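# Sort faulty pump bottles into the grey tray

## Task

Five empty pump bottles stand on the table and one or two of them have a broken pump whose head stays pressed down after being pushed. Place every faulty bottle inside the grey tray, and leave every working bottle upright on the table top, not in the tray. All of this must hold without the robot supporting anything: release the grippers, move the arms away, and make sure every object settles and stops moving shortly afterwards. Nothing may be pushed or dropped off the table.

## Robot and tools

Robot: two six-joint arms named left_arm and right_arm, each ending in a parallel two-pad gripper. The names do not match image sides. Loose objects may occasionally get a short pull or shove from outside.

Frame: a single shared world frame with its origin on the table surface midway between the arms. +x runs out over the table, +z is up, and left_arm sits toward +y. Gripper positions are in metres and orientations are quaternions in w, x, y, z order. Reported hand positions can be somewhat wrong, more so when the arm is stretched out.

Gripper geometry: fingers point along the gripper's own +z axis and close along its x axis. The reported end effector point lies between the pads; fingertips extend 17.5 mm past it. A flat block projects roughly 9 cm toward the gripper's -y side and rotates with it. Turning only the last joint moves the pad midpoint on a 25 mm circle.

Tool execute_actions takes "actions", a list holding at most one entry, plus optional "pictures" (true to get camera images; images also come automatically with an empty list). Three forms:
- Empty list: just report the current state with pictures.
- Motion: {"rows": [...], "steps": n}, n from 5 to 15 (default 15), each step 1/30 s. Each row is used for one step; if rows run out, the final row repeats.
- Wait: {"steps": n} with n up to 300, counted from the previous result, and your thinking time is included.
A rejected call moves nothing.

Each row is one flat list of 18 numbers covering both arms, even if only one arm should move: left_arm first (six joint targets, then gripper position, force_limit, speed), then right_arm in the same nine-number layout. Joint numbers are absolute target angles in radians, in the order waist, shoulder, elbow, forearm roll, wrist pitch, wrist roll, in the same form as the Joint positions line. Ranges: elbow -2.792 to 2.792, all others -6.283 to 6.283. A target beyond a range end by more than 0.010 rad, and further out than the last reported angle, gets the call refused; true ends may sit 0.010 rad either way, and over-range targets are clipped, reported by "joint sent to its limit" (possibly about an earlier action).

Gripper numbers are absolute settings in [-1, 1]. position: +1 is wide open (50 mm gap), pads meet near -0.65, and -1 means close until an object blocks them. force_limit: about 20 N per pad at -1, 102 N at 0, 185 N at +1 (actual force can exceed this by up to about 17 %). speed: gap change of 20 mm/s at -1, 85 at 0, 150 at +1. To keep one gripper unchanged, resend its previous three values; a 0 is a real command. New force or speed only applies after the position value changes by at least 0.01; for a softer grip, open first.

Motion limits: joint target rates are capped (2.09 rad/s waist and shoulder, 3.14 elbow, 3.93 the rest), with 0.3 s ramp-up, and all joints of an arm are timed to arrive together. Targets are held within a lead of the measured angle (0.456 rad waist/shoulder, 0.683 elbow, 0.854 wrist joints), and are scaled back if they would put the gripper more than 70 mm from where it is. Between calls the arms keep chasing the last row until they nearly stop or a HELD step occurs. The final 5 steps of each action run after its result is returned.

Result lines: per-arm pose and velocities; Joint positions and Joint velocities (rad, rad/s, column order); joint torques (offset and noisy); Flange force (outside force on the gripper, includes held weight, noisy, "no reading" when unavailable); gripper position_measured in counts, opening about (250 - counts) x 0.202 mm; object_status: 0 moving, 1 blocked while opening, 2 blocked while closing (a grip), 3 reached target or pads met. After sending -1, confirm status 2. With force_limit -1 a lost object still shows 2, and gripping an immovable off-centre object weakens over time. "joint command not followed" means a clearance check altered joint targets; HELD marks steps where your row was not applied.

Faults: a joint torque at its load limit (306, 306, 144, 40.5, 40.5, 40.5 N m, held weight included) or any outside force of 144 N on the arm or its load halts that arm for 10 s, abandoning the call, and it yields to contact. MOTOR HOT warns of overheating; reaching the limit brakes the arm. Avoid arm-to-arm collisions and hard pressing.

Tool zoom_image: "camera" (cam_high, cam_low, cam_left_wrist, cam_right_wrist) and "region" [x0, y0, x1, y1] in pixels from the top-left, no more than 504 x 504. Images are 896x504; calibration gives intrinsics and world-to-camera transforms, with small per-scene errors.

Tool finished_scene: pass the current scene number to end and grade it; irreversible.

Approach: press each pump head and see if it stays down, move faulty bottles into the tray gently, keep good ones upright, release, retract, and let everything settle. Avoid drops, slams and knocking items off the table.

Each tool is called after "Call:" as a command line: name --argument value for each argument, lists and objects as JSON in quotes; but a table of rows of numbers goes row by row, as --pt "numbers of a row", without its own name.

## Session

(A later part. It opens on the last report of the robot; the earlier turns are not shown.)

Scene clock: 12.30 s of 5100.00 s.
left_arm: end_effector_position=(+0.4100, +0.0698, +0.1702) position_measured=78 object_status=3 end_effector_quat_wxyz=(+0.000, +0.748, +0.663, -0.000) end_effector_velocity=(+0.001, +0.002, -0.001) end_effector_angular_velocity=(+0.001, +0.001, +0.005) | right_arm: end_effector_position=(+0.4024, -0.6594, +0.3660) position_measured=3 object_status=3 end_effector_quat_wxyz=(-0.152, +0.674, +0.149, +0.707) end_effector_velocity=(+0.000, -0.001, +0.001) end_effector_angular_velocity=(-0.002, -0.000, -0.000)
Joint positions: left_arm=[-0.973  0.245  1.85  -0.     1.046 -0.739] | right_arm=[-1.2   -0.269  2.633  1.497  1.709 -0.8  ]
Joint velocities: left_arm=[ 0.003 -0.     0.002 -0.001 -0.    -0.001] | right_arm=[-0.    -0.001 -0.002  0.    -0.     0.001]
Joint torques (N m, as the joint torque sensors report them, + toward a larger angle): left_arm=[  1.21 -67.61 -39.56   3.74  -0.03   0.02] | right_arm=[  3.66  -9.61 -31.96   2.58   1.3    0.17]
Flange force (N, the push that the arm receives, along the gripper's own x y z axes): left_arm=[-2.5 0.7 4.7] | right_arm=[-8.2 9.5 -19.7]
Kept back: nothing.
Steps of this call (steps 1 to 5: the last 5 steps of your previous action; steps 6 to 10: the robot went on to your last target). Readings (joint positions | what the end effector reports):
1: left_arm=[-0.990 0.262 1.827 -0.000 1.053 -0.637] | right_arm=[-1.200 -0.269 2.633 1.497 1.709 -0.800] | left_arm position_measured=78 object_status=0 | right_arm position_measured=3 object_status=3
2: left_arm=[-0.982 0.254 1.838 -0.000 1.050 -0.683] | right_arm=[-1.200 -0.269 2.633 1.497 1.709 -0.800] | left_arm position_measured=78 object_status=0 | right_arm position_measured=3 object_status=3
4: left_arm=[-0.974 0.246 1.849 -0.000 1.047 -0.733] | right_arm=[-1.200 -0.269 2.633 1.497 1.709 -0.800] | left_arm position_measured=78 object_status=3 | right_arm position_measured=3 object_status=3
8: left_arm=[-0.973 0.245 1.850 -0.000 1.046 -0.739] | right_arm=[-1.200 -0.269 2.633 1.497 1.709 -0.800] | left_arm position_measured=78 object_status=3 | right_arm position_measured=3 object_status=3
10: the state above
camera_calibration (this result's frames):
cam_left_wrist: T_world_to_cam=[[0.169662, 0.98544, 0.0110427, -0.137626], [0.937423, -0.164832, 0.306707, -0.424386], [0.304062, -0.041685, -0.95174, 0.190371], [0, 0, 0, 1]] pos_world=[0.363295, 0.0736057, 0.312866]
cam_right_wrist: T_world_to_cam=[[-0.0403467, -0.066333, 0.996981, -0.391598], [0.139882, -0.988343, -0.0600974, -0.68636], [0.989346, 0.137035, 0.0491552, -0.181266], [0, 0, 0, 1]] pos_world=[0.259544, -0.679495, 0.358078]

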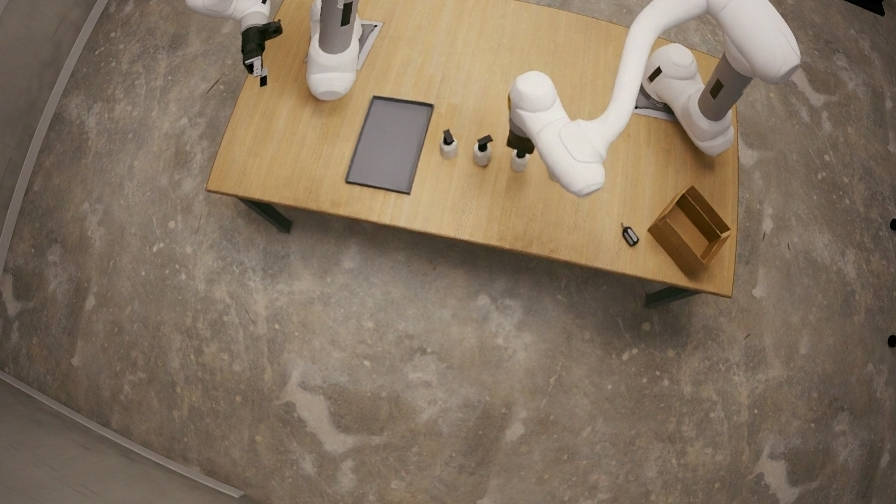

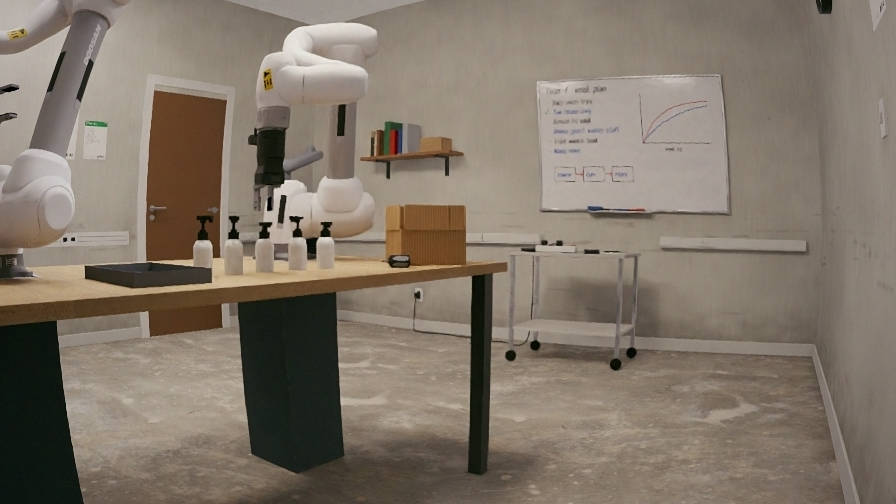

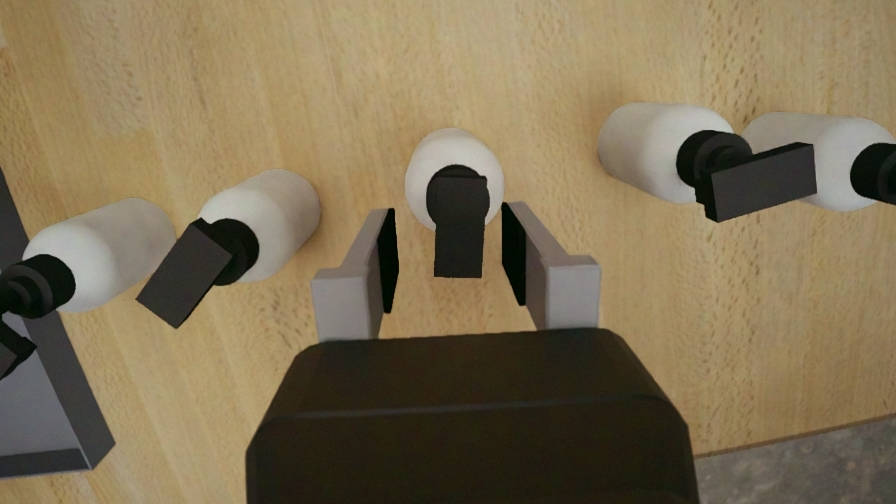

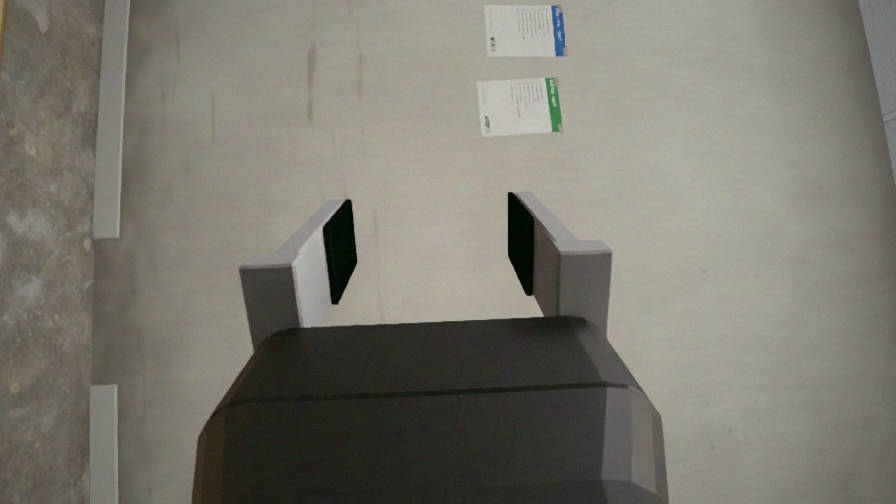

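Call:
execute_actions --actions '[{"rows":[[-0.97,0.2862,1.8922,0,0.9632,-0.66,0.5,-0.6,1,-1.2,-0.269,2.633,1.497,1.709,-0.8,1,0,0]],"steps":12}]'

Call:
execute_actions --actions '[{"rows":[[-0.97,0.2862,1.8922,0,0.9632,-0.66,-1,-0.6,0,-1.2,-0.269,2.633,1.497,1.709,-0.8,1,0,0]]}]'

Call:
execute_actions --actions '[{"rows":[[-0.97,0.1556,1.6888,0,1.2972,-0.66,-1,-0.6,0,-1.2,-0.269,2.633,1.497,1.709,-0.8,1,0,0]]}]'

Call:
execute_actions --actions '[{"steps":10}]' --pictures true

Scene clock: 12.83 s of 5100.00 s.
left_arm: end_effector_position=(+0.4110, +0.0735, +0.1237) position_measured=78 object_status=3 end_effector_quat_wxyz=(-0.001, +0.773, +0.634, -0.000) end_effector_velocity=(+0.003, -0.001, +0.001) end_effector_angular_velocity=(-0.008, -0.007, -0.005) | right_arm: end_effector_position=(+0.4024, -0.6594, +0.3660) position_measured=3 object_status=3 end_effector_quat_wxyz=(-0.152, +0.674, +0.149, +0.707) end_effector_velocity=(-0.000, +0.001, -0.000) end_effector_angular_velocity=(+0.003, +0.001, +0.000)
Joint positions: left_arm=[-0.97   0.287  1.893 -0.     0.964 -0.66 ] | right_arm=[-1.2   -0.269  2.633  1.497  1.709 -0.8  ]
Joint velocities: left_arm=[ 0.003 -0.001 -0.001  0.    -0.008  0.007] | right_arm=[-0.    -0.     0.002 -0.     0.     0.002]
Joint torques (N m, as the joint torque sensors report them, + toward a larger angle): left_arm=[ -1.19 -63.95 -33.75   3.08  -0.17   0.24] | right_arm=[  6.32  -9.1  -31.94   2.11   1.46   0.03]
Flange force (N, the push that the arm receives, along the gripper's own x y z axes): left_arm=[0.5 1.7 0.6] | right_arm=[-6.1 6.6 -29.3]
Steps of this call (steps 1 to 9: the robot went on to your last target; steps 10 to 16: the first 7 steps of this action). Readings (joint positions | what the end effector reports):
10: left_arm=[-0.973 0.245 1.850 -0.000 1.046 -0.739] | right_arm=[-1.200 -0.269 2.633 1.497 1.709 -0.800] | left_arm position_measured=78 object_status=3 | right_arm position_measured=3 object_status=3
11: left_arm=[-0.972 0.249 1.854 -0.000 1.037 -0.731] | right_arm=[-1.200 -0.269 2.633 1.497 1.709 -0.800] | left_arm position_measured=78 object_status=3 | right_arm position_measured=3 object_status=3
13: left_arm=[-0.971 0.274 1.881 -0.000 0.986 -0.682] | right_arm=[-1.200 -0.269 2.633 1.497 1.709 -0.800] | left_arm position_measured=78 object_status=3 | right_arm position_measured=3 object_status=3
16: the state above

Scene clock: 13.33 s of 5100.00 s.
left_arm: end_effector_position=(+0.4114, +0.0732, +0.1241) position_measured=160 object_status=0 end_effector_quat_wxyz=(-0.000, +0.773, +0.634, -0.000) end_effector_velocity=(+0.000, -0.000, +0.000) end_effector_angular_velocity=(-0.000, -0.000, +0.000) | right_arm: end_effector_position=(+0.4024, -0.6594, +0.3660) position_measured=3 object_status=3 end_effector_quat_wxyz=(-0.152, +0.674, +0.149, +0.707) end_effector_velocity=(+0.000, -0.001, +0.001) end_effector_angular_velocity=(-0.003, -0.001, +0.000)
Joint positions: left_arm=[-0.97   0.286  1.892 -0.     0.963 -0.66 ] | right_arm=[-1.2   -0.269  2.633  1.497  1.709 -0.8  ]
Joint velocities: left_arm=[-0.     0.    -0.     0.     0.    -0.001] | right_arm=[ 0.    -0.001 -0.003  0.     0.     0.   ]
Joint torques (N m, as the joint torque sensors report them, + toward a larger angle): left_arm=[  0.78 -69.81 -37.31   3.46   0.04   0.11] | right_arm=[  0.3   -7.66 -33.65   2.24   2.02   0.47]
Flange force (N, the push that the arm receives, along the gripper's own x y z axes): left_arm=[-3.1 1.5 5.3] | right_arm=[-7.3 5.7 -1.9]
Steps of this call (steps 1 to 5: the last 5 steps of your previous action; steps 6 to 15: the first 10 steps of this action). Readings (joint positions | what the end effector reports):
6: left_arm=[-0.970 0.286 1.892 -0.000 0.963 -0.660] | right_arm=[-1.200 -0.269 2.633 1.497 1.709 -0.800] | left_arm position_measured=86 object_status=0 | right_arm position_measured=3 object_status=3
7: left_arm=[-0.970 0.286 1.892 -0.000 0.963 -0.660] | right_arm=[-1.200 -0.269 2.633 1.497 1.709 -0.800] | left_arm position_measured=100 object_status=0 | right_arm position_measured=3 object_status=3
9: left_arm=[-0.970 0.286 1.892 -0.000 0.963 -0.660] | right_arm=[-1.200 -0.269 2.633 1.497 1.709 -0.800] | left_arm position_measured=128 object_status=0 | right_arm position_measured=3 object_status=3
13: left_arm=[-0.970 0.286 1.892 -0.000 0.963 -0.660] | right_arm=[-1.200 -0.269 2.633 1.497 1.709 -0.800] | left_arm position_measured=160 object_status=0 | right_arm position_measured=3 object_status=3
15: the state above

Scene clock: 13.83 s of 5100.00 s.
left_arm: end_effector_position=(+0.4138, +0.0704, +0.2853) position_measured=160 object_status=2 end_effector_quat_wxyz=(+0.000, +0.773, +0.634, +0.000) end_effector_velocity=(-0.039, +0.044, +0.559) end_effector_angular_velocity=(-0.015, -0.012, -0.000) | right_arm: end_effector_position=(+0.4024, -0.6594, +0.3660) position_measured=3 object_status=3 end_effector_quat_wxyz=(-0.152, +0.674, +0.149, +0.707) end_effector_velocity=(+0.000, -0.000, +0.000) end_effector_angular_velocity=(-0.002, -0.000, +0.000)
Joint positions: left_arm=[-0.97   0.172  1.715  0.     1.254 -0.66 ] | right_arm=[-1.2   -0.269  2.633  1.497  1.709 -0.8  ]
Joint velocities: left_arm=[-0.001 -0.383 -0.592 -0.001  0.956 -0.001] | right_arm=[ 0.     0.    -0.001 -0.    -0.    -0.001]
Joint torques (N m, as the joint torque sensors report them, + toward a larger angle): left_arm=[  0.25 -59.53 -36.35   3.49   0.41   0.24] | right_arm=[  2.01  -9.22 -32.61   2.02   1.4    0.42]
Flange force (N, the push that the arm receives, along the gripper's own x y z axes): left_arm=[-6.1 6.5 4.5] | right_arm=[-8.8 9.1 -10.4]
Steps of this call (steps 1 to 5: the last 5 steps of your previous action; steps 6 to 15: the first 10 steps of this action). Readings (joint positions | what the end effector reports):
6: left_arm=[-0.970 0.286 1.892 -0.000 0.964 -0.660] | right_arm=[-1.200 -0.269 2.633 1.497 1.709 -0.800] | left_arm position_measured=160 object_status=2 | right_arm position_measured=3 object_status=3
7: left_arm=[-0.970 0.283 1.887 -0.000 0.972 -0.660] | right_arm=[-1.200 -0.269 2.633 1.497 1.709 -0.800] | left_arm position_measured=160 object_status=2 | right_arm position_measured=3 object_status=3
9: left_arm=[-0.970 0.261 1.851 -0.000 1.031 -0.660] | right_arm=[-1.200 -0.269 2.633 1.497 1.709 -0.800] | left_arm position_measured=160 object_status=2 | right_arm position_measured=3 object_status=3
13: left_arm=[-0.970 0.201 1.759 0.000 1.182 -0.660] | right_arm=[-1.200 -0.269 2.633 1.497 1.709 -0.800] | left_arm position_measured=160 object_status=2 | right_arm position_measured=3 object_status=3
15: the state above

Scene clock: 14.17 s of 5100.00 s.
left_arm: end_effector_position=(+0.4116, +0.0730, +0.3101) position_measured=160 object_status=2 end_effector_quat_wxyz=(+0.000, +0.773, +0.634, +0.000) end_effector_velocity=(+0.000, +0.000, -0.001) end_effector_angular_velocity=(+0.002, +0.002, +0.000) | right_arm: end_effector_position=(+0.4024, -0.6594, +0.3660) position_measured=3 object_status=3 end_effector_quat_wxyz=(-0.152, +0.674, +0.149, +0.707) end_effector_velocity=(-0.000, +0.000, +0.001) end_effector_angular_velocity=(+0.000, -0.001, +0.001)
Joint positions: left_arm=[-0.97   0.155  1.689  0.     1.297 -0.66 ] | right_arm=[-1.2   -0.269  2.633  1.497  1.709 -0.8  ]
Joint velocities: left_arm=[ 0.     0.002  0.    -0.     0.     0.   ] | right_arm=[ 0.    -0.    -0.     0.     0.002  0.   ]
Joint torques (N m, as the joint torque sensors report them, + toward a larger angle): left_arm=[  1.74 -63.08 -43.5    4.18  -0.1    0.24] | right_arm=[  1.03  -7.27 -32.25   2.04   1.65  -0.12]
Flange force (N, the push that the arm receives, along the gripper's own x y z axes): left_arm=[-4.9 2.2 3.8] | right_arm=[-2.4 5.2 -5.1]
Kept back: nothing.
Steps of this call (steps 1 to 5: the last 5 steps of your previous action; steps 6 to 10: the robot went on to your last target). Readings (joint positions | what the end effector reports):
1: left_arm=[-0.970 0.161 1.698 0.000 1.280 -0.660] | right_arm=[-1.200 -0.269 2.633 1.497 1.709 -0.800] | left_arm position_measured=160 object_status=2 | right_arm position_measured=3 object_status=3
2: left_arm=[-0.970 0.156 1.690 0.000 1.294 -0.660] | right_arm=[-1.200 -0.269 2.633 1.497 1.709 -0.800] | left_arm position_measured=160 object_status=2 | right_arm position_measured=3 object_status=3
4: left_arm=[-0.970 0.155 1.689 0.000 1.297 -0.660] | right_arm=[-1.200 -0.269 2.633 1.497 1.709 -0.800] | left_arm position_measured=160 object_status=2 | right_arm position_measured=3 object_status=3
8: left_arm=[-0.970 0.155 1.689 0.000 1.297 -0.660] | right_arm=[-1.200 -0.269 2.633 1.497 1.709 -0.800] | left_arm position_measured=160 object_status=2 | right_arm position_measured=3 object_status=3
10: the state above
camera_calibration (this result's frames):
cam_left_wrist: T_world_to_cam=[[0.244153, 0.969673, 0.0111378, -0.172117], [0.922119, -0.235703, 0.306823, -0.45681], [0.300143, -0.0646412, -0.951701, 0.326462], [0, 0, 0, 1]] pos_world=[0.365271, 0.0803289, 0.452771]
cam_right_wrist: T_world_to_cam=[[-0.0403531, -0.0663086, 0.996983, -0.391588], [0.139882, -0.988344, -0.0600723, -0.686379], [0.989346, 0.137036, 0.0491582, -0.181268], [0, 0, 0, 1]] pos_world=[0.259547, -0.679504, 0.358085]

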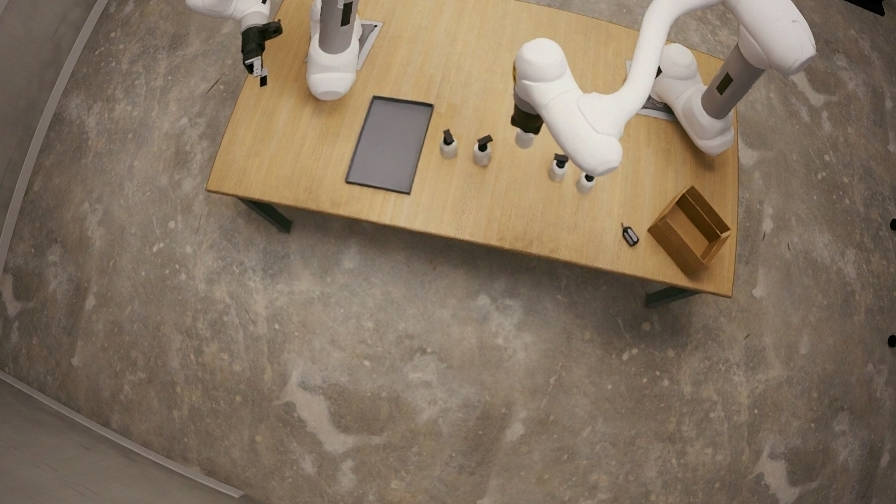

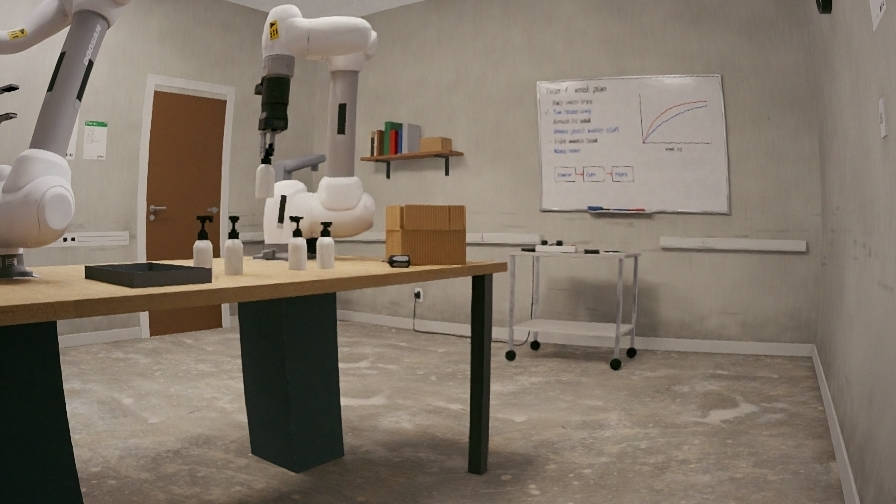

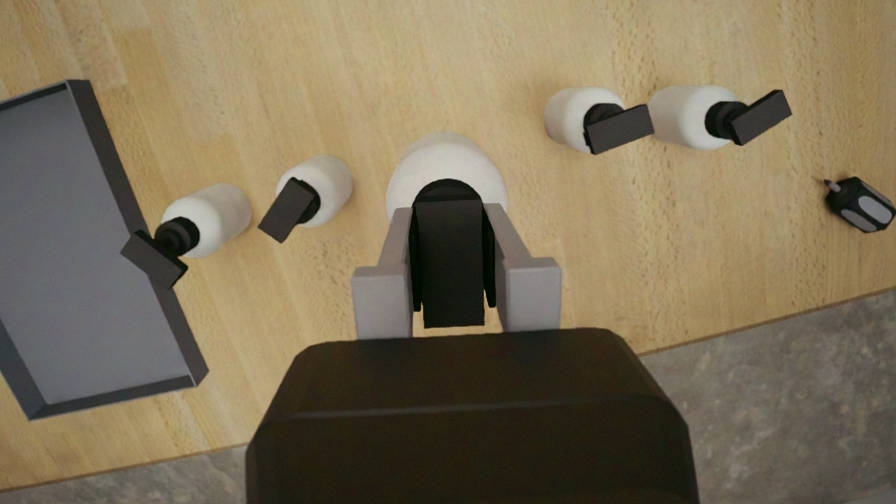

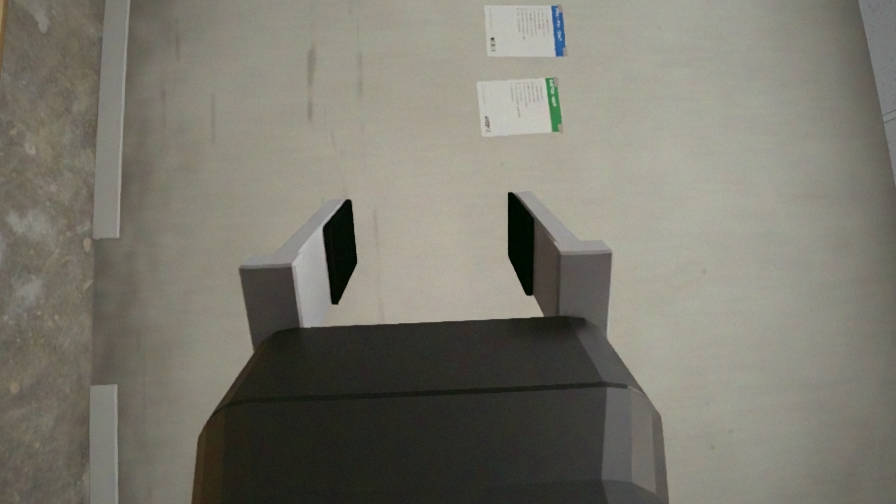

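Call:
execute_actions --actions '[{"rows":[[-1.17,0.6631,0.9562,0,1.5223,-0.66,-1,-0.6,0,-1.2,-0.269,2.633,1.497,1.709,-0.8,1,0,0]]}]'

Call:
execute_actions --actions '[{"steps":22}]'

Call:
execute_actions --actions '[{"rows":[[-1.17,0.7202,1.168,0,1.2534,-0.66,-1,-0.6,0,-1.2,-0.269,2.633,1.497,1.709,-0.8,1,0,0]]}]'

Call:
execute_actions --actions '[{"steps":12}]' --pictures true

Scene clock: 14.70 s of 5100.00 s.
left_arm: end_effector_position=(+0.4507, -0.0606, +0.3287) position_measured=160 object_status=2 end_effector_quat_wxyz=(+0.001, +0.797, +0.604, -0.000) end_effector_velocity=(+0.114, -0.536, +0.019) end_effector_angular_velocity=(+0.002, +0.001, -0.306) | right_arm: end_effector_position=(+0.4024, -0.6594, +0.3660) position_measured=3 object_status=3 end_effector_quat_wxyz=(-0.152, +0.674, +0.149, +0.707) end_effector_velocity=(+0.000, +0.000, -0.000) end_effector_angular_velocity=(-0.000, +0.000, -0.001)
Joint positions: left_arm=[-1.048  0.349  1.407 -0.     1.385 -0.66 ] | right_arm=[-1.2   -0.269  2.633  1.497  1.709 -0.8  ]
Joint velocities: left_arm=[-0.306  0.787 -1.126  0.001  0.34   0.   ] | right_arm=[-0.    -0.001  0.     0.    -0.001 -0.   ]
Joint torques (N m, as the joint torque sensors report them, + toward a larger angle): left_arm=[ -0.21 -80.75 -41.39   3.87  -0.04   0.14] | right_arm=[  1.34  -7.84 -33.56   2.     1.51   0.3 ]
Flange force (N, the push that the arm receives, along the gripper's own x y z axes): left_arm=[-6.2 4.1 2.1] | right_arm=[-6.7 5.0 -7.1]
Steps of this call (steps 1 to 6: the robot went on to your last target; steps 7 to 16: the first 10 steps of this action). Readings (joint positions | what the end effector reports):
7: left_arm=[-0.970 0.156 1.689 0.000 1.297 -0.660] | right_arm=[-1.200 -0.269 2.633 1.497 1.709 -0.800] | left_arm position_measured=160 object_status=2 | right_arm position_measured=3 object_status=3
8: left_arm=[-0.972 0.160 1.682 -0.000 1.300 -0.660] | right_arm=[-1.200 -0.269 2.633 1.497 1.709 -0.800] | left_arm position_measured=160 object_status=2 | right_arm position_measured=3 object_status=3
10: left_arm=[-0.986 0.191 1.635 -0.000 1.315 -0.660] | right_arm=[-1.200 -0.269 2.633 1.497 1.709 -0.800] | left_arm position_measured=160 object_status=2 | right_arm position_measured=3 object_status=3
14: left_arm=[-1.027 0.295 1.483 -0.000 1.362 -0.660] | right_arm=[-1.200 -0.269 2.633 1.497 1.709 -0.800] | left_arm position_measured=160 object_status=2 | right_arm position_measured=3 object_status=3
16: the state above

Scene clock: 15.43 s of 5100.00 s.
left_arm: end_effector_position=(+0.4637, -0.2671, +0.3098) position_measured=160 object_status=2 end_effector_quat_wxyz=(-0.000, +0.833, +0.554, -0.000) end_effector_velocity=(+0.001, -0.000, -0.001) end_effector_angular_velocity=(-0.000, +0.002, +0.001) | right_arm: end_effector_position=(+0.4024, -0.6594, +0.3660) position_measured=3 object_status=3 end_effector_quat_wxyz=(-0.152, +0.674, +0.149, +0.707) end_effector_velocity=(+0.000, -0.000, +0.001) end_effector_angular_velocity=(-0.002, -0.002, +0.001)
Joint positions: left_arm=[-1.17   0.663  0.956 -0.     1.522 -0.66 ] | right_arm=[-1.2   -0.269  2.633  1.497  1.709 -0.8  ]
Joint velocities: left_arm=[ 0.001  0.001 -0.001 -0.002  0.     0.   ] | right_arm=[ 0.     0.    -0.002  0.     0.001 -0.001]
Joint torques (N m, as the joint torque sensors report them, + toward a larger angle): left_arm=[   1.01 -112.78  -44.34    4.35   -0.08    0.24] | right_arm=[  4.23  -6.64 -32.21   2.48   1.52   0.06]
Flange force (N, the push that the arm receives, along the gripper's own x y z axes): left_arm=[-4.9 4.5 1.8] | right_arm=[-1.2 2.0 -20.8]
Kept back: nothing.
Steps of this call (steps 1 to 5: the last 5 steps of your previous action; steps 6 to 22: the robot went on to your last target). Readings (joint positions | what the end effector reports):
1: left_arm=[-1.058 0.375 1.369 -0.000 1.397 -0.660] | right_arm=[-1.200 -0.269 2.633 1.497 1.709 -0.800] | left_arm position_measured=160 object_status=2 | right_arm position_measured=3 object_status=3
2: left_arm=[-1.069 0.402 1.330 -0.000 1.408 -0.660] | right_arm=[-1.200 -0.269 2.633 1.497 1.709 -0.800] | left_arm position_measured=160 object_status=2 | right_arm position_measured=3 object_status=3
4: left_arm=[-1.090 0.456 1.253 -0.000 1.432 -0.660] | right_arm=[-1.200 -0.269 2.633 1.497 1.709 -0.800] | left_arm position_measured=160 object_status=2 | right_arm position_measured=3 object_status=3
8: left_arm=[-1.132 0.566 1.095 -0.000 1.480 -0.660] | right_arm=[-1.200 -0.269 2.633 1.497 1.709 -0.800] | left_arm position_measured=160 object_status=2 | right_arm position_measured=3 object_status=3
22: the state above

Scene clock: 15.77 s of 5100.00 s.
left_arm: end_effector_position=(+0.4639, -0.2674, +0.1462) position_measured=160 object_status=2 end_effector_quat_wxyz=(-0.001, +0.833, +0.554, +0.000) end_effector_velocity=(-0.023, +0.041, -0.337) end_effector_angular_velocity=(+0.042, +0.024, +0.001) | right_arm: end_effector_position=(+0.4024, -0.6594, +0.3660) position_measured=3 object_status=3 end_effector_quat_wxyz=(-0.152, +0.674, +0.149, +0.707) end_effector_velocity=(+0.000, -0.000, +0.000) end_effector_angular_velocity=(-0.001, -0.001, -0.001)
Joint positions: left_arm=[-1.17   0.718  1.16  -0.     1.265 -0.66 ] | right_arm=[-1.2   -0.269  2.633  1.497  1.709 -0.8  ]
Joint velocities: left_arm=[ 0.001  0.126  0.412 -0.001 -0.489 -0.   ] | right_arm=[-0.     0.    -0.     0.    -0.    -0.001]
Joint torques (N m, as the joint torque sensors report them, + toward a larger angle): left_arm=[   2.09 -172.89  -73.17    6.67    0.08    0.11] | right_arm=[  2.03  -8.89 -32.3    1.89   1.36  -0.1 ]
Flange force (N, the push that the arm receives, along the gripper's own x y z axes): left_arm=[-1.0 -0.5 7.4] | right_arm=[-6.5 8.2 -10.2]
Steps of this call (steps 1 to 10: the first 10 steps of this action). Readings (joint positions | what the end effector reports):
1: left_arm=[-1.170 0.663 0.956 -0.000 1.522 -0.660] | right_arm=[-1.200 -0.269 2.633 1.497 1.709 -0.800] | left_arm position_measured=160 object_status=2 | right_arm position_measured=3 object_status=3
2: left_arm=[-1.170 0.664 0.962 -0.000 1.513 -0.660] | right_arm=[-1.200 -0.269 2.633 1.497 1.709 -0.800] | left_arm position_measured=160 object_status=2 | right_arm position_measured=3 object_status=3
4: left_arm=[-1.170 0.676 1.007 -0.000 1.456 -0.660] | right_arm=[-1.200 -0.269 2.633 1.497 1.709 -0.800] | left_arm position_measured=160 object_status=2 | right_arm position_measured=3 object_status=3
8: left_arm=[-1.170 0.706 1.115 -0.000 1.320 -0.660] | right_arm=[-1.200 -0.269 2.633 1.497 1.709 -0.800] | left_arm position_measured=160 object_status=2 | right_arm position_measured=3 object_status=3
10: the state above

Scene clock: 16.17 s of 5100.00 s.
left_arm: end_effector_position=(+0.4638, -0.2671, +0.1400) position_measured=160 object_status=2 end_effector_quat_wxyz=(+0.000, +0.833, +0.554, -0.000) end_effector_velocity=(-0.000, -0.000, +0.001) end_effector_angular_velocity=(-0.002, -0.001, -0.000) | right_arm: end_effector_position=(+0.4024, -0.6594, +0.3660) position_measured=3 object_status=3 end_effector_quat_wxyz=(-0.152, +0.674, +0.149, +0.707) end_effector_velocity=(-0.000, +0.000, +0.000) end_effector_angular_velocity=(+0.000, -0.000, +0.000)
Joint positions: left_arm=[-1.17   0.72   1.168 -0.     1.253 -0.66 ] | right_arm=[-1.2   -0.269  2.633  1.497  1.709 -0.8  ]
Joint velocities: left_arm=[-0.001 -0.001 -0.001  0.001 -0.    -0.001] | right_arm=[ 0.    -0.001  0.     0.     0.     0.   ]
Joint torques (N m, as the joint torque sensors report them, + toward a larger angle): left_arm=[   1.21 -115.91  -43.28    4.2    -0.07    0.17] | right_arm=[  2.69  -8.85 -33.07   1.94   1.59  -0.16]
Flange force (N, the push that the arm receives, along the gripper's own x y z axes): left_arm=[-2.5 1.2 3.6] | right_arm=[-6.6 6.5 -12.4]
Kept back: nothing.
Steps of this call (steps 1 to 5: the last 5 steps of your previous action; steps 6 to 12: the robot went on to your last target). Readings (joint positions | what the end effector reports):
1: left_arm=[-1.170 0.721 1.168 -0.000 1.256 -0.660] | right_arm=[-1.200 -0.269 2.633 1.497 1.709 -0.800] | left_arm position_measured=160 object_status=2 | right_arm position_measured=3 object_status=3
2: left_arm=[-1.170 0.721 1.168 -0.000 1.254 -0.660] | right_arm=[-1.200 -0.269 2.633 1.497 1.709 -0.800] | left_arm position_measured=160 object_status=2 | right_arm position_measured=3 object_status=3
4: left_arm=[-1.170 0.720 1.168 -0.000 1.254 -0.660] | right_arm=[-1.200 -0.269 2.633 1.497 1.709 -0.800] | left_arm position_measured=160 object_status=2 | right_arm position_measured=3 object_status=3
8: left_arm=[-1.170 0.720 1.168 -0.000 1.253 -0.660] | right_arm=[-1.200 -0.269 2.633 1.497 1.709 -0.800] | left_arm position_measured=160 object_status=2 | right_arm position_measured=3 object_status=3
12: the state above
camera_calibration (this result's frames):
cam_left_wrist: T_world_to_cam=[[0.431912, 0.901848, 0.011082, 0.041665], [0.856993, -0.414197, 0.306601, -0.550408], [0.281097, -0.122927, -0.951774, 0.120261], [0, 0, 0, 1]] pos_world=[0.419895, -0.25077, 0.282755]
cam_right_wrist: T_world_to_cam=[[-0.0403532, -0.0663087, 0.996983, -0.391589], [0.139882, -0.988344, -0.0600724, -0.686379], [0.989346, 0.137036, 0.0491583, -0.181268], [0, 0, 0, 1]] pos_world=[0.259547, -0.679504, 0.358085]

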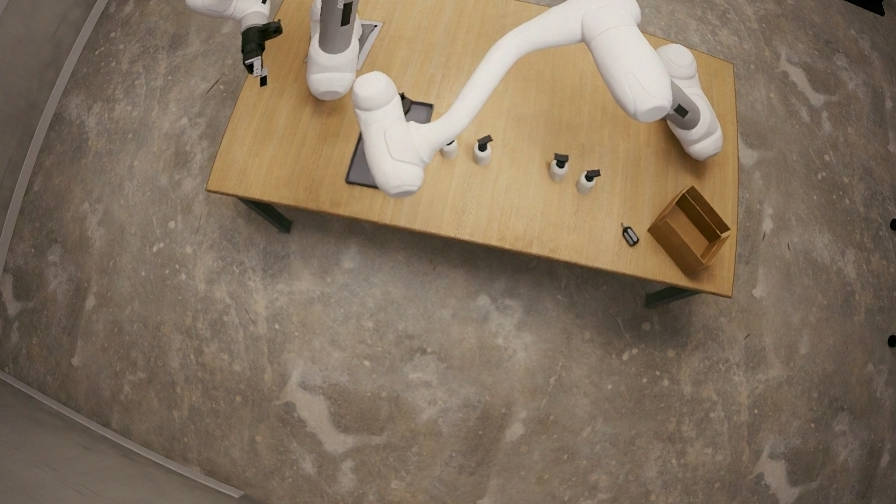

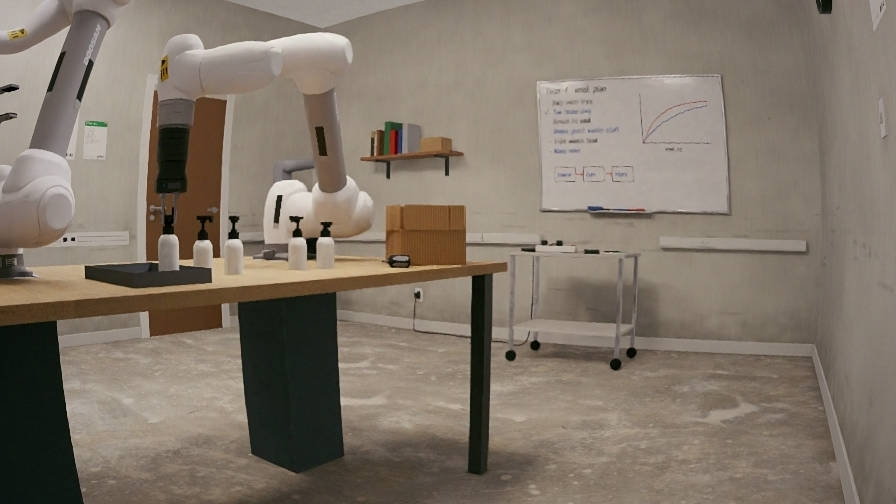

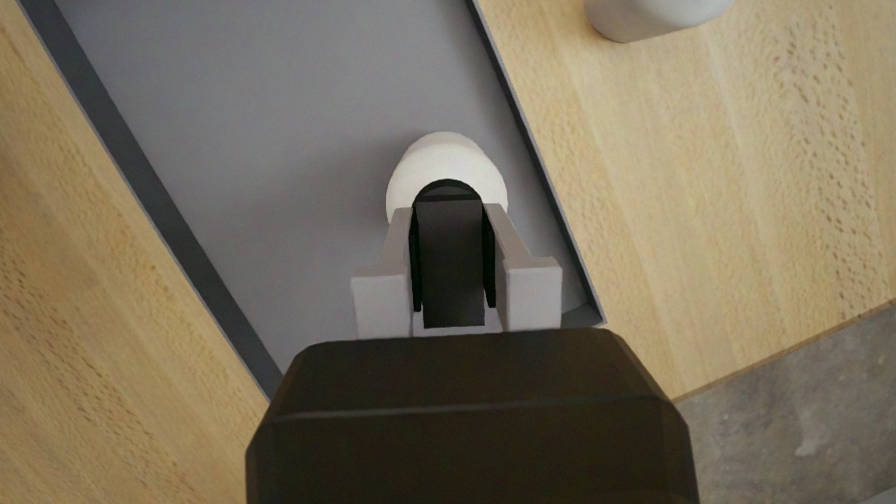

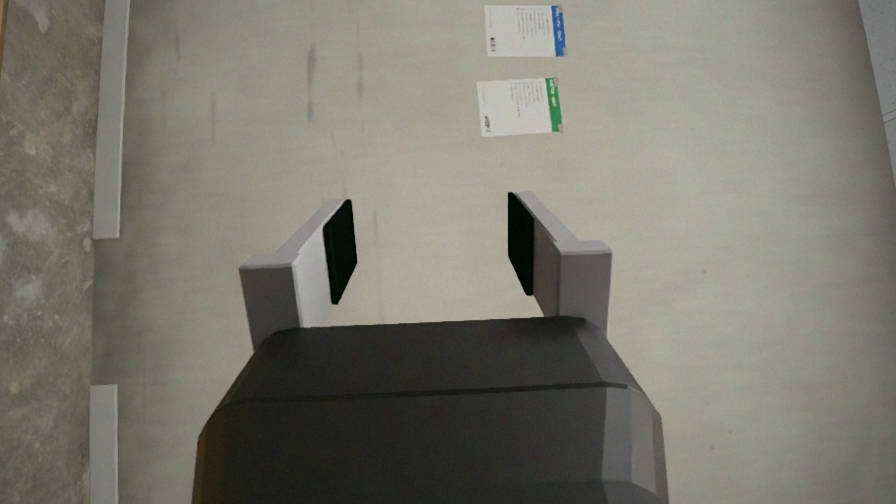

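Call:
execute_actions --actions '[{"rows":[[-1.17,0.722,1.171,0,1.2486,-0.66,-1,-0.6,0,-1.2,-0.269,2.633,1.497,1.709,-0.8,1,0,0],[-1.17,0.7238,1.174,0,1.2438,-0.66,-1,-0.6,0,-1.2,-0.269,2.633,1.497,1.709,-0.8,1,0,0],[-1.17,0.7257,1.1771,0,1.2388,-0.66,-1,-0.6,0,-1.2,-0.269,2.633,1.497,1.709,-0.8,1,0,0]],"steps":14}]'

Call:
execute_actions --actions '[{"rows":[[-1.17,0.7274,1.1798,0,1.2344,-0.66,-1,-0.6,0,-1.2,-0.269,2.633,1.497,1.709,-0.8,1,0,0]],"steps":12}]' --pictures true

Scene clock: 21.53 s of 5100.00 s.
left_arm: end_effector_position=(+0.4637, -0.2669, +0.1301) position_measured=160 object_status=2 end_effector_quat_wxyz=(-0.000, +0.833, +0.554, +0.000) end_effector_velocity=(+0.000, +0.000, -0.001) end_effector_angular_velocity=(+0.001, +0.001, +0.001) | right_arm: end_effector_position=(+0.4024, -0.6594, +0.3660) position_measured=3 object_status=3 end_effector_quat_wxyz=(-0.152, +0.674, +0.149, +0.707) end_effector_velocity=(+0.000, -0.000, +0.000) end_effector_angular_velocity=(-0.001, -0.001, -0.001)
Joint positions: left_arm=[-1.17   0.726  1.177  0.     1.239 -0.66 ] | right_arm=[-1.2   -0.269  2.633  1.497  1.709 -0.8  ]
Joint velocities: left_arm=[ 0.     0.001  0.    -0.     0.    -0.   ] | right_arm=[-0.    -0.    -0.001  0.001  0.    -0.001]
Joint torques (N m, as the joint torque sensors report them, + toward a larger angle): left_arm=[   0.38 -108.3   -39.86    3.64   -0.02    0.27] | right_arm=[  1.77  -9.23 -32.39   2.     1.63   0.01]
Flange force (N, the push that the arm receives, along the gripper's own x y z axes): left_arm=[-3.0 0.7 3.2] | right_arm=[-7.9 8.8 -8.6]
Steps of this call (steps 1 to 30: the robot went on to your last target; steps 31 to 90: nothing new was sent; then 2.07 s passed at rest; steps 91 to 99: the first 9 steps of this action). Readings (joint positions | what the end effector reports):
91: left_arm=[-1.170 0.720 1.168 0.000 1.253 -0.660] | right_arm=[-1.200 -0.269 2.633 1.497 1.709 -0.800] | left_arm position_measured=160 object_status=2 | right_arm position_measured=3 object_status=3
92: left_arm=[-1.170 0.721 1.170 0.000 1.249 -0.660] | right_arm=[-1.200 -0.269 2.633 1.497 1.709 -0.800] | left_arm position_measured=160 object_status=2 | right_arm position_measured=3 object_status=3
94: left_arm=[-1.170 0.725 1.176 0.000 1.240 -0.660] | right_arm=[-1.200 -0.269 2.633 1.497 1.709 -0.800] | left_arm position_measured=160 object_status=2 | right_arm position_measured=3 object_status=3
98: left_arm=[-1.170 0.726 1.177 0.000 1.239 -0.660] | right_arm=[-1.200 -0.269 2.633 1.497 1.709 -0.800] | left_arm position_measured=160 object_status=2 | right_arm position_measured=3 object_status=3
99: the state above

Scene clock: 21.93 s of 5100.00 s.
left_arm: end_effector_position=(+0.4638, -0.2671, +0.1271) position_measured=160 object_status=2 end_effector_quat_wxyz=(+0.000, +0.833, +0.554, +0.000) end_effector_velocity=(-0.001, -0.001, -0.001) end_effector_angular_velocity=(+0.000, +0.001, -0.001) | right_arm: end_effector_position=(+0.4024, -0.6594, +0.3660) position_measured=3 object_status=3 end_effector_quat_wxyz=(-0.152, +0.674, +0.149, +0.707) end_effector_velocity=(-0.000, +0.000, -0.001) end_effector_angular_velocity=(+0.001, +0.001, -0.001)
Joint positions: left_arm=[-1.17   0.727  1.18   0.     1.234 -0.66 ] | right_arm=[-1.2   -0.269  2.633  1.497  1.709 -0.8  ]
Joint velocities: left_arm=[-0.001  0.001 -0.    -0.001  0.    -0.   ] | right_arm=[-0.     0.     0.001 -0.    -0.001  0.   ]
Joint torques (N m, as the joint torque sensors report them, + toward a larger angle): left_arm=[   0.3  -110.52  -40.33    3.69    0.05    0.07] | right_arm=[  2.74 -11.   -32.52   2.04   1.57   0.33]
Flange force (N, the push that the arm receives, along the gripper's own x y z axes): left_arm=[-2.7 1.3 1.9] | right_arm=[-13.2 12.9 -13.6]
Steps of this call (steps 1 to 5: the last 5 steps of your previous action; steps 6 to 12: the first 7 steps of this action). Readings (joint positions | what the end effector reports):
6: left_arm=[-1.170 0.726 1.177 0.000 1.238 -0.660] | right_arm=[-1.200 -0.269 2.633 1.497 1.709 -0.800] | left_arm position_measured=160 object_status=2 | right_arm position_measured=3 object_status=3
7: left_arm=[-1.170 0.727 1.178 0.000 1.235 -0.660] | right_arm=[-1.200 -0.269 2.633 1.497 1.709 -0.800] | left_arm position_measured=160 object_status=2 | right_arm position_measured=3 object_status=3
9: left_arm=[-1.170 0.727 1.180 0.000 1.234 -0.660] | right_arm=[-1.200 -0.269 2.633 1.497 1.709 -0.800] | left_arm position_measured=160 object_status=2 | right_arm position_measured=3 object_status=3
12: the state above
camera_calibration (this result's frames):
cam_left_wrist: T_world_to_cam=[[0.431928, 0.90184, 0.011113, 0.0417321], [0.856932, -0.4142, 0.306767, -0.54645], [0.281258, -0.122978, -0.95172, 0.107847], [0, 0, 0, 1]] pos_world=[0.419912, -0.250712, 0.26981]
cam_right_wrist: T_world_to_cam=[[-0.0403532, -0.0663084, 0.996983, -0.391588], [0.139882, -0.988344, -0.0600721, -0.686379], [0.989346, 0.137036, 0.0491582, -0.181268], [0, 0, 0, 1]] pos_world=[0.259547, -0.679504, 0.358085]

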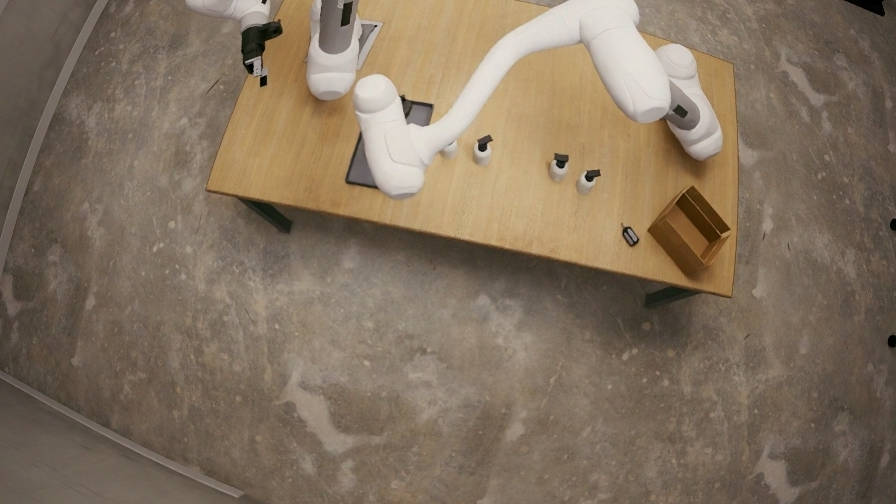

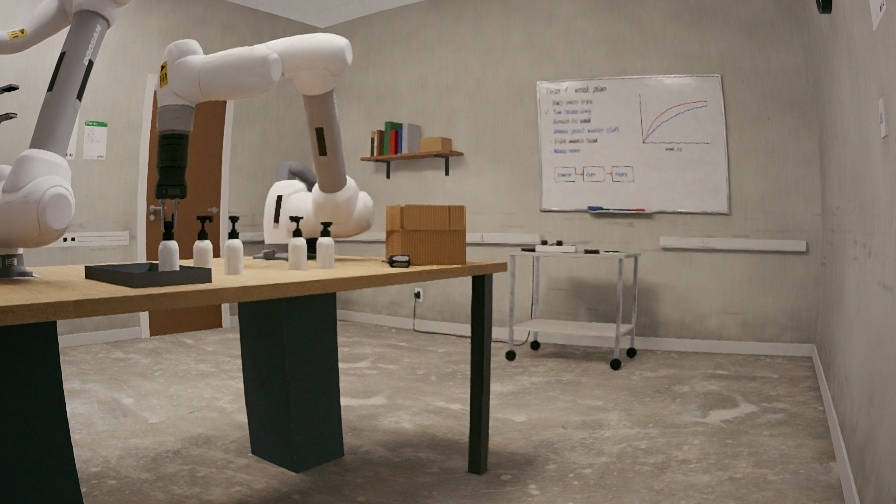

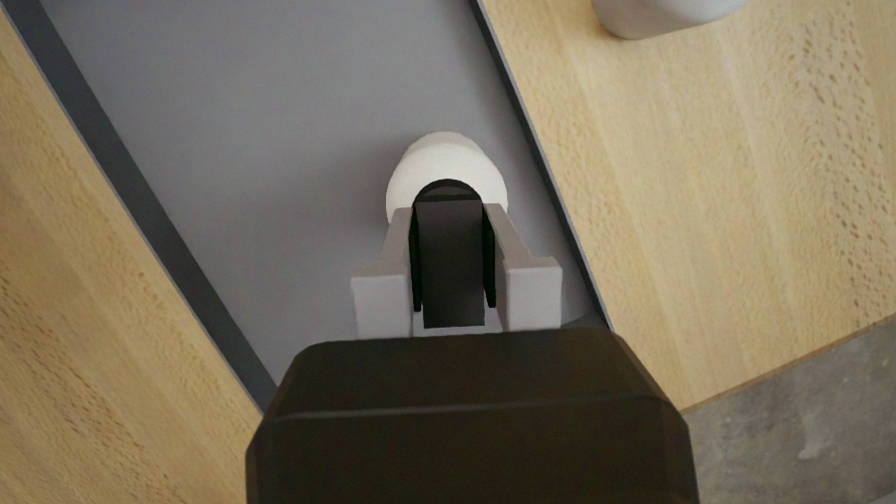

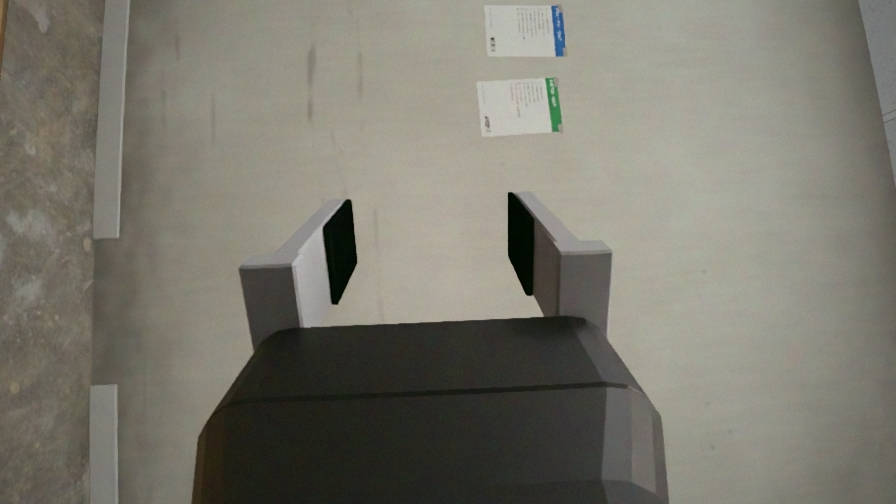

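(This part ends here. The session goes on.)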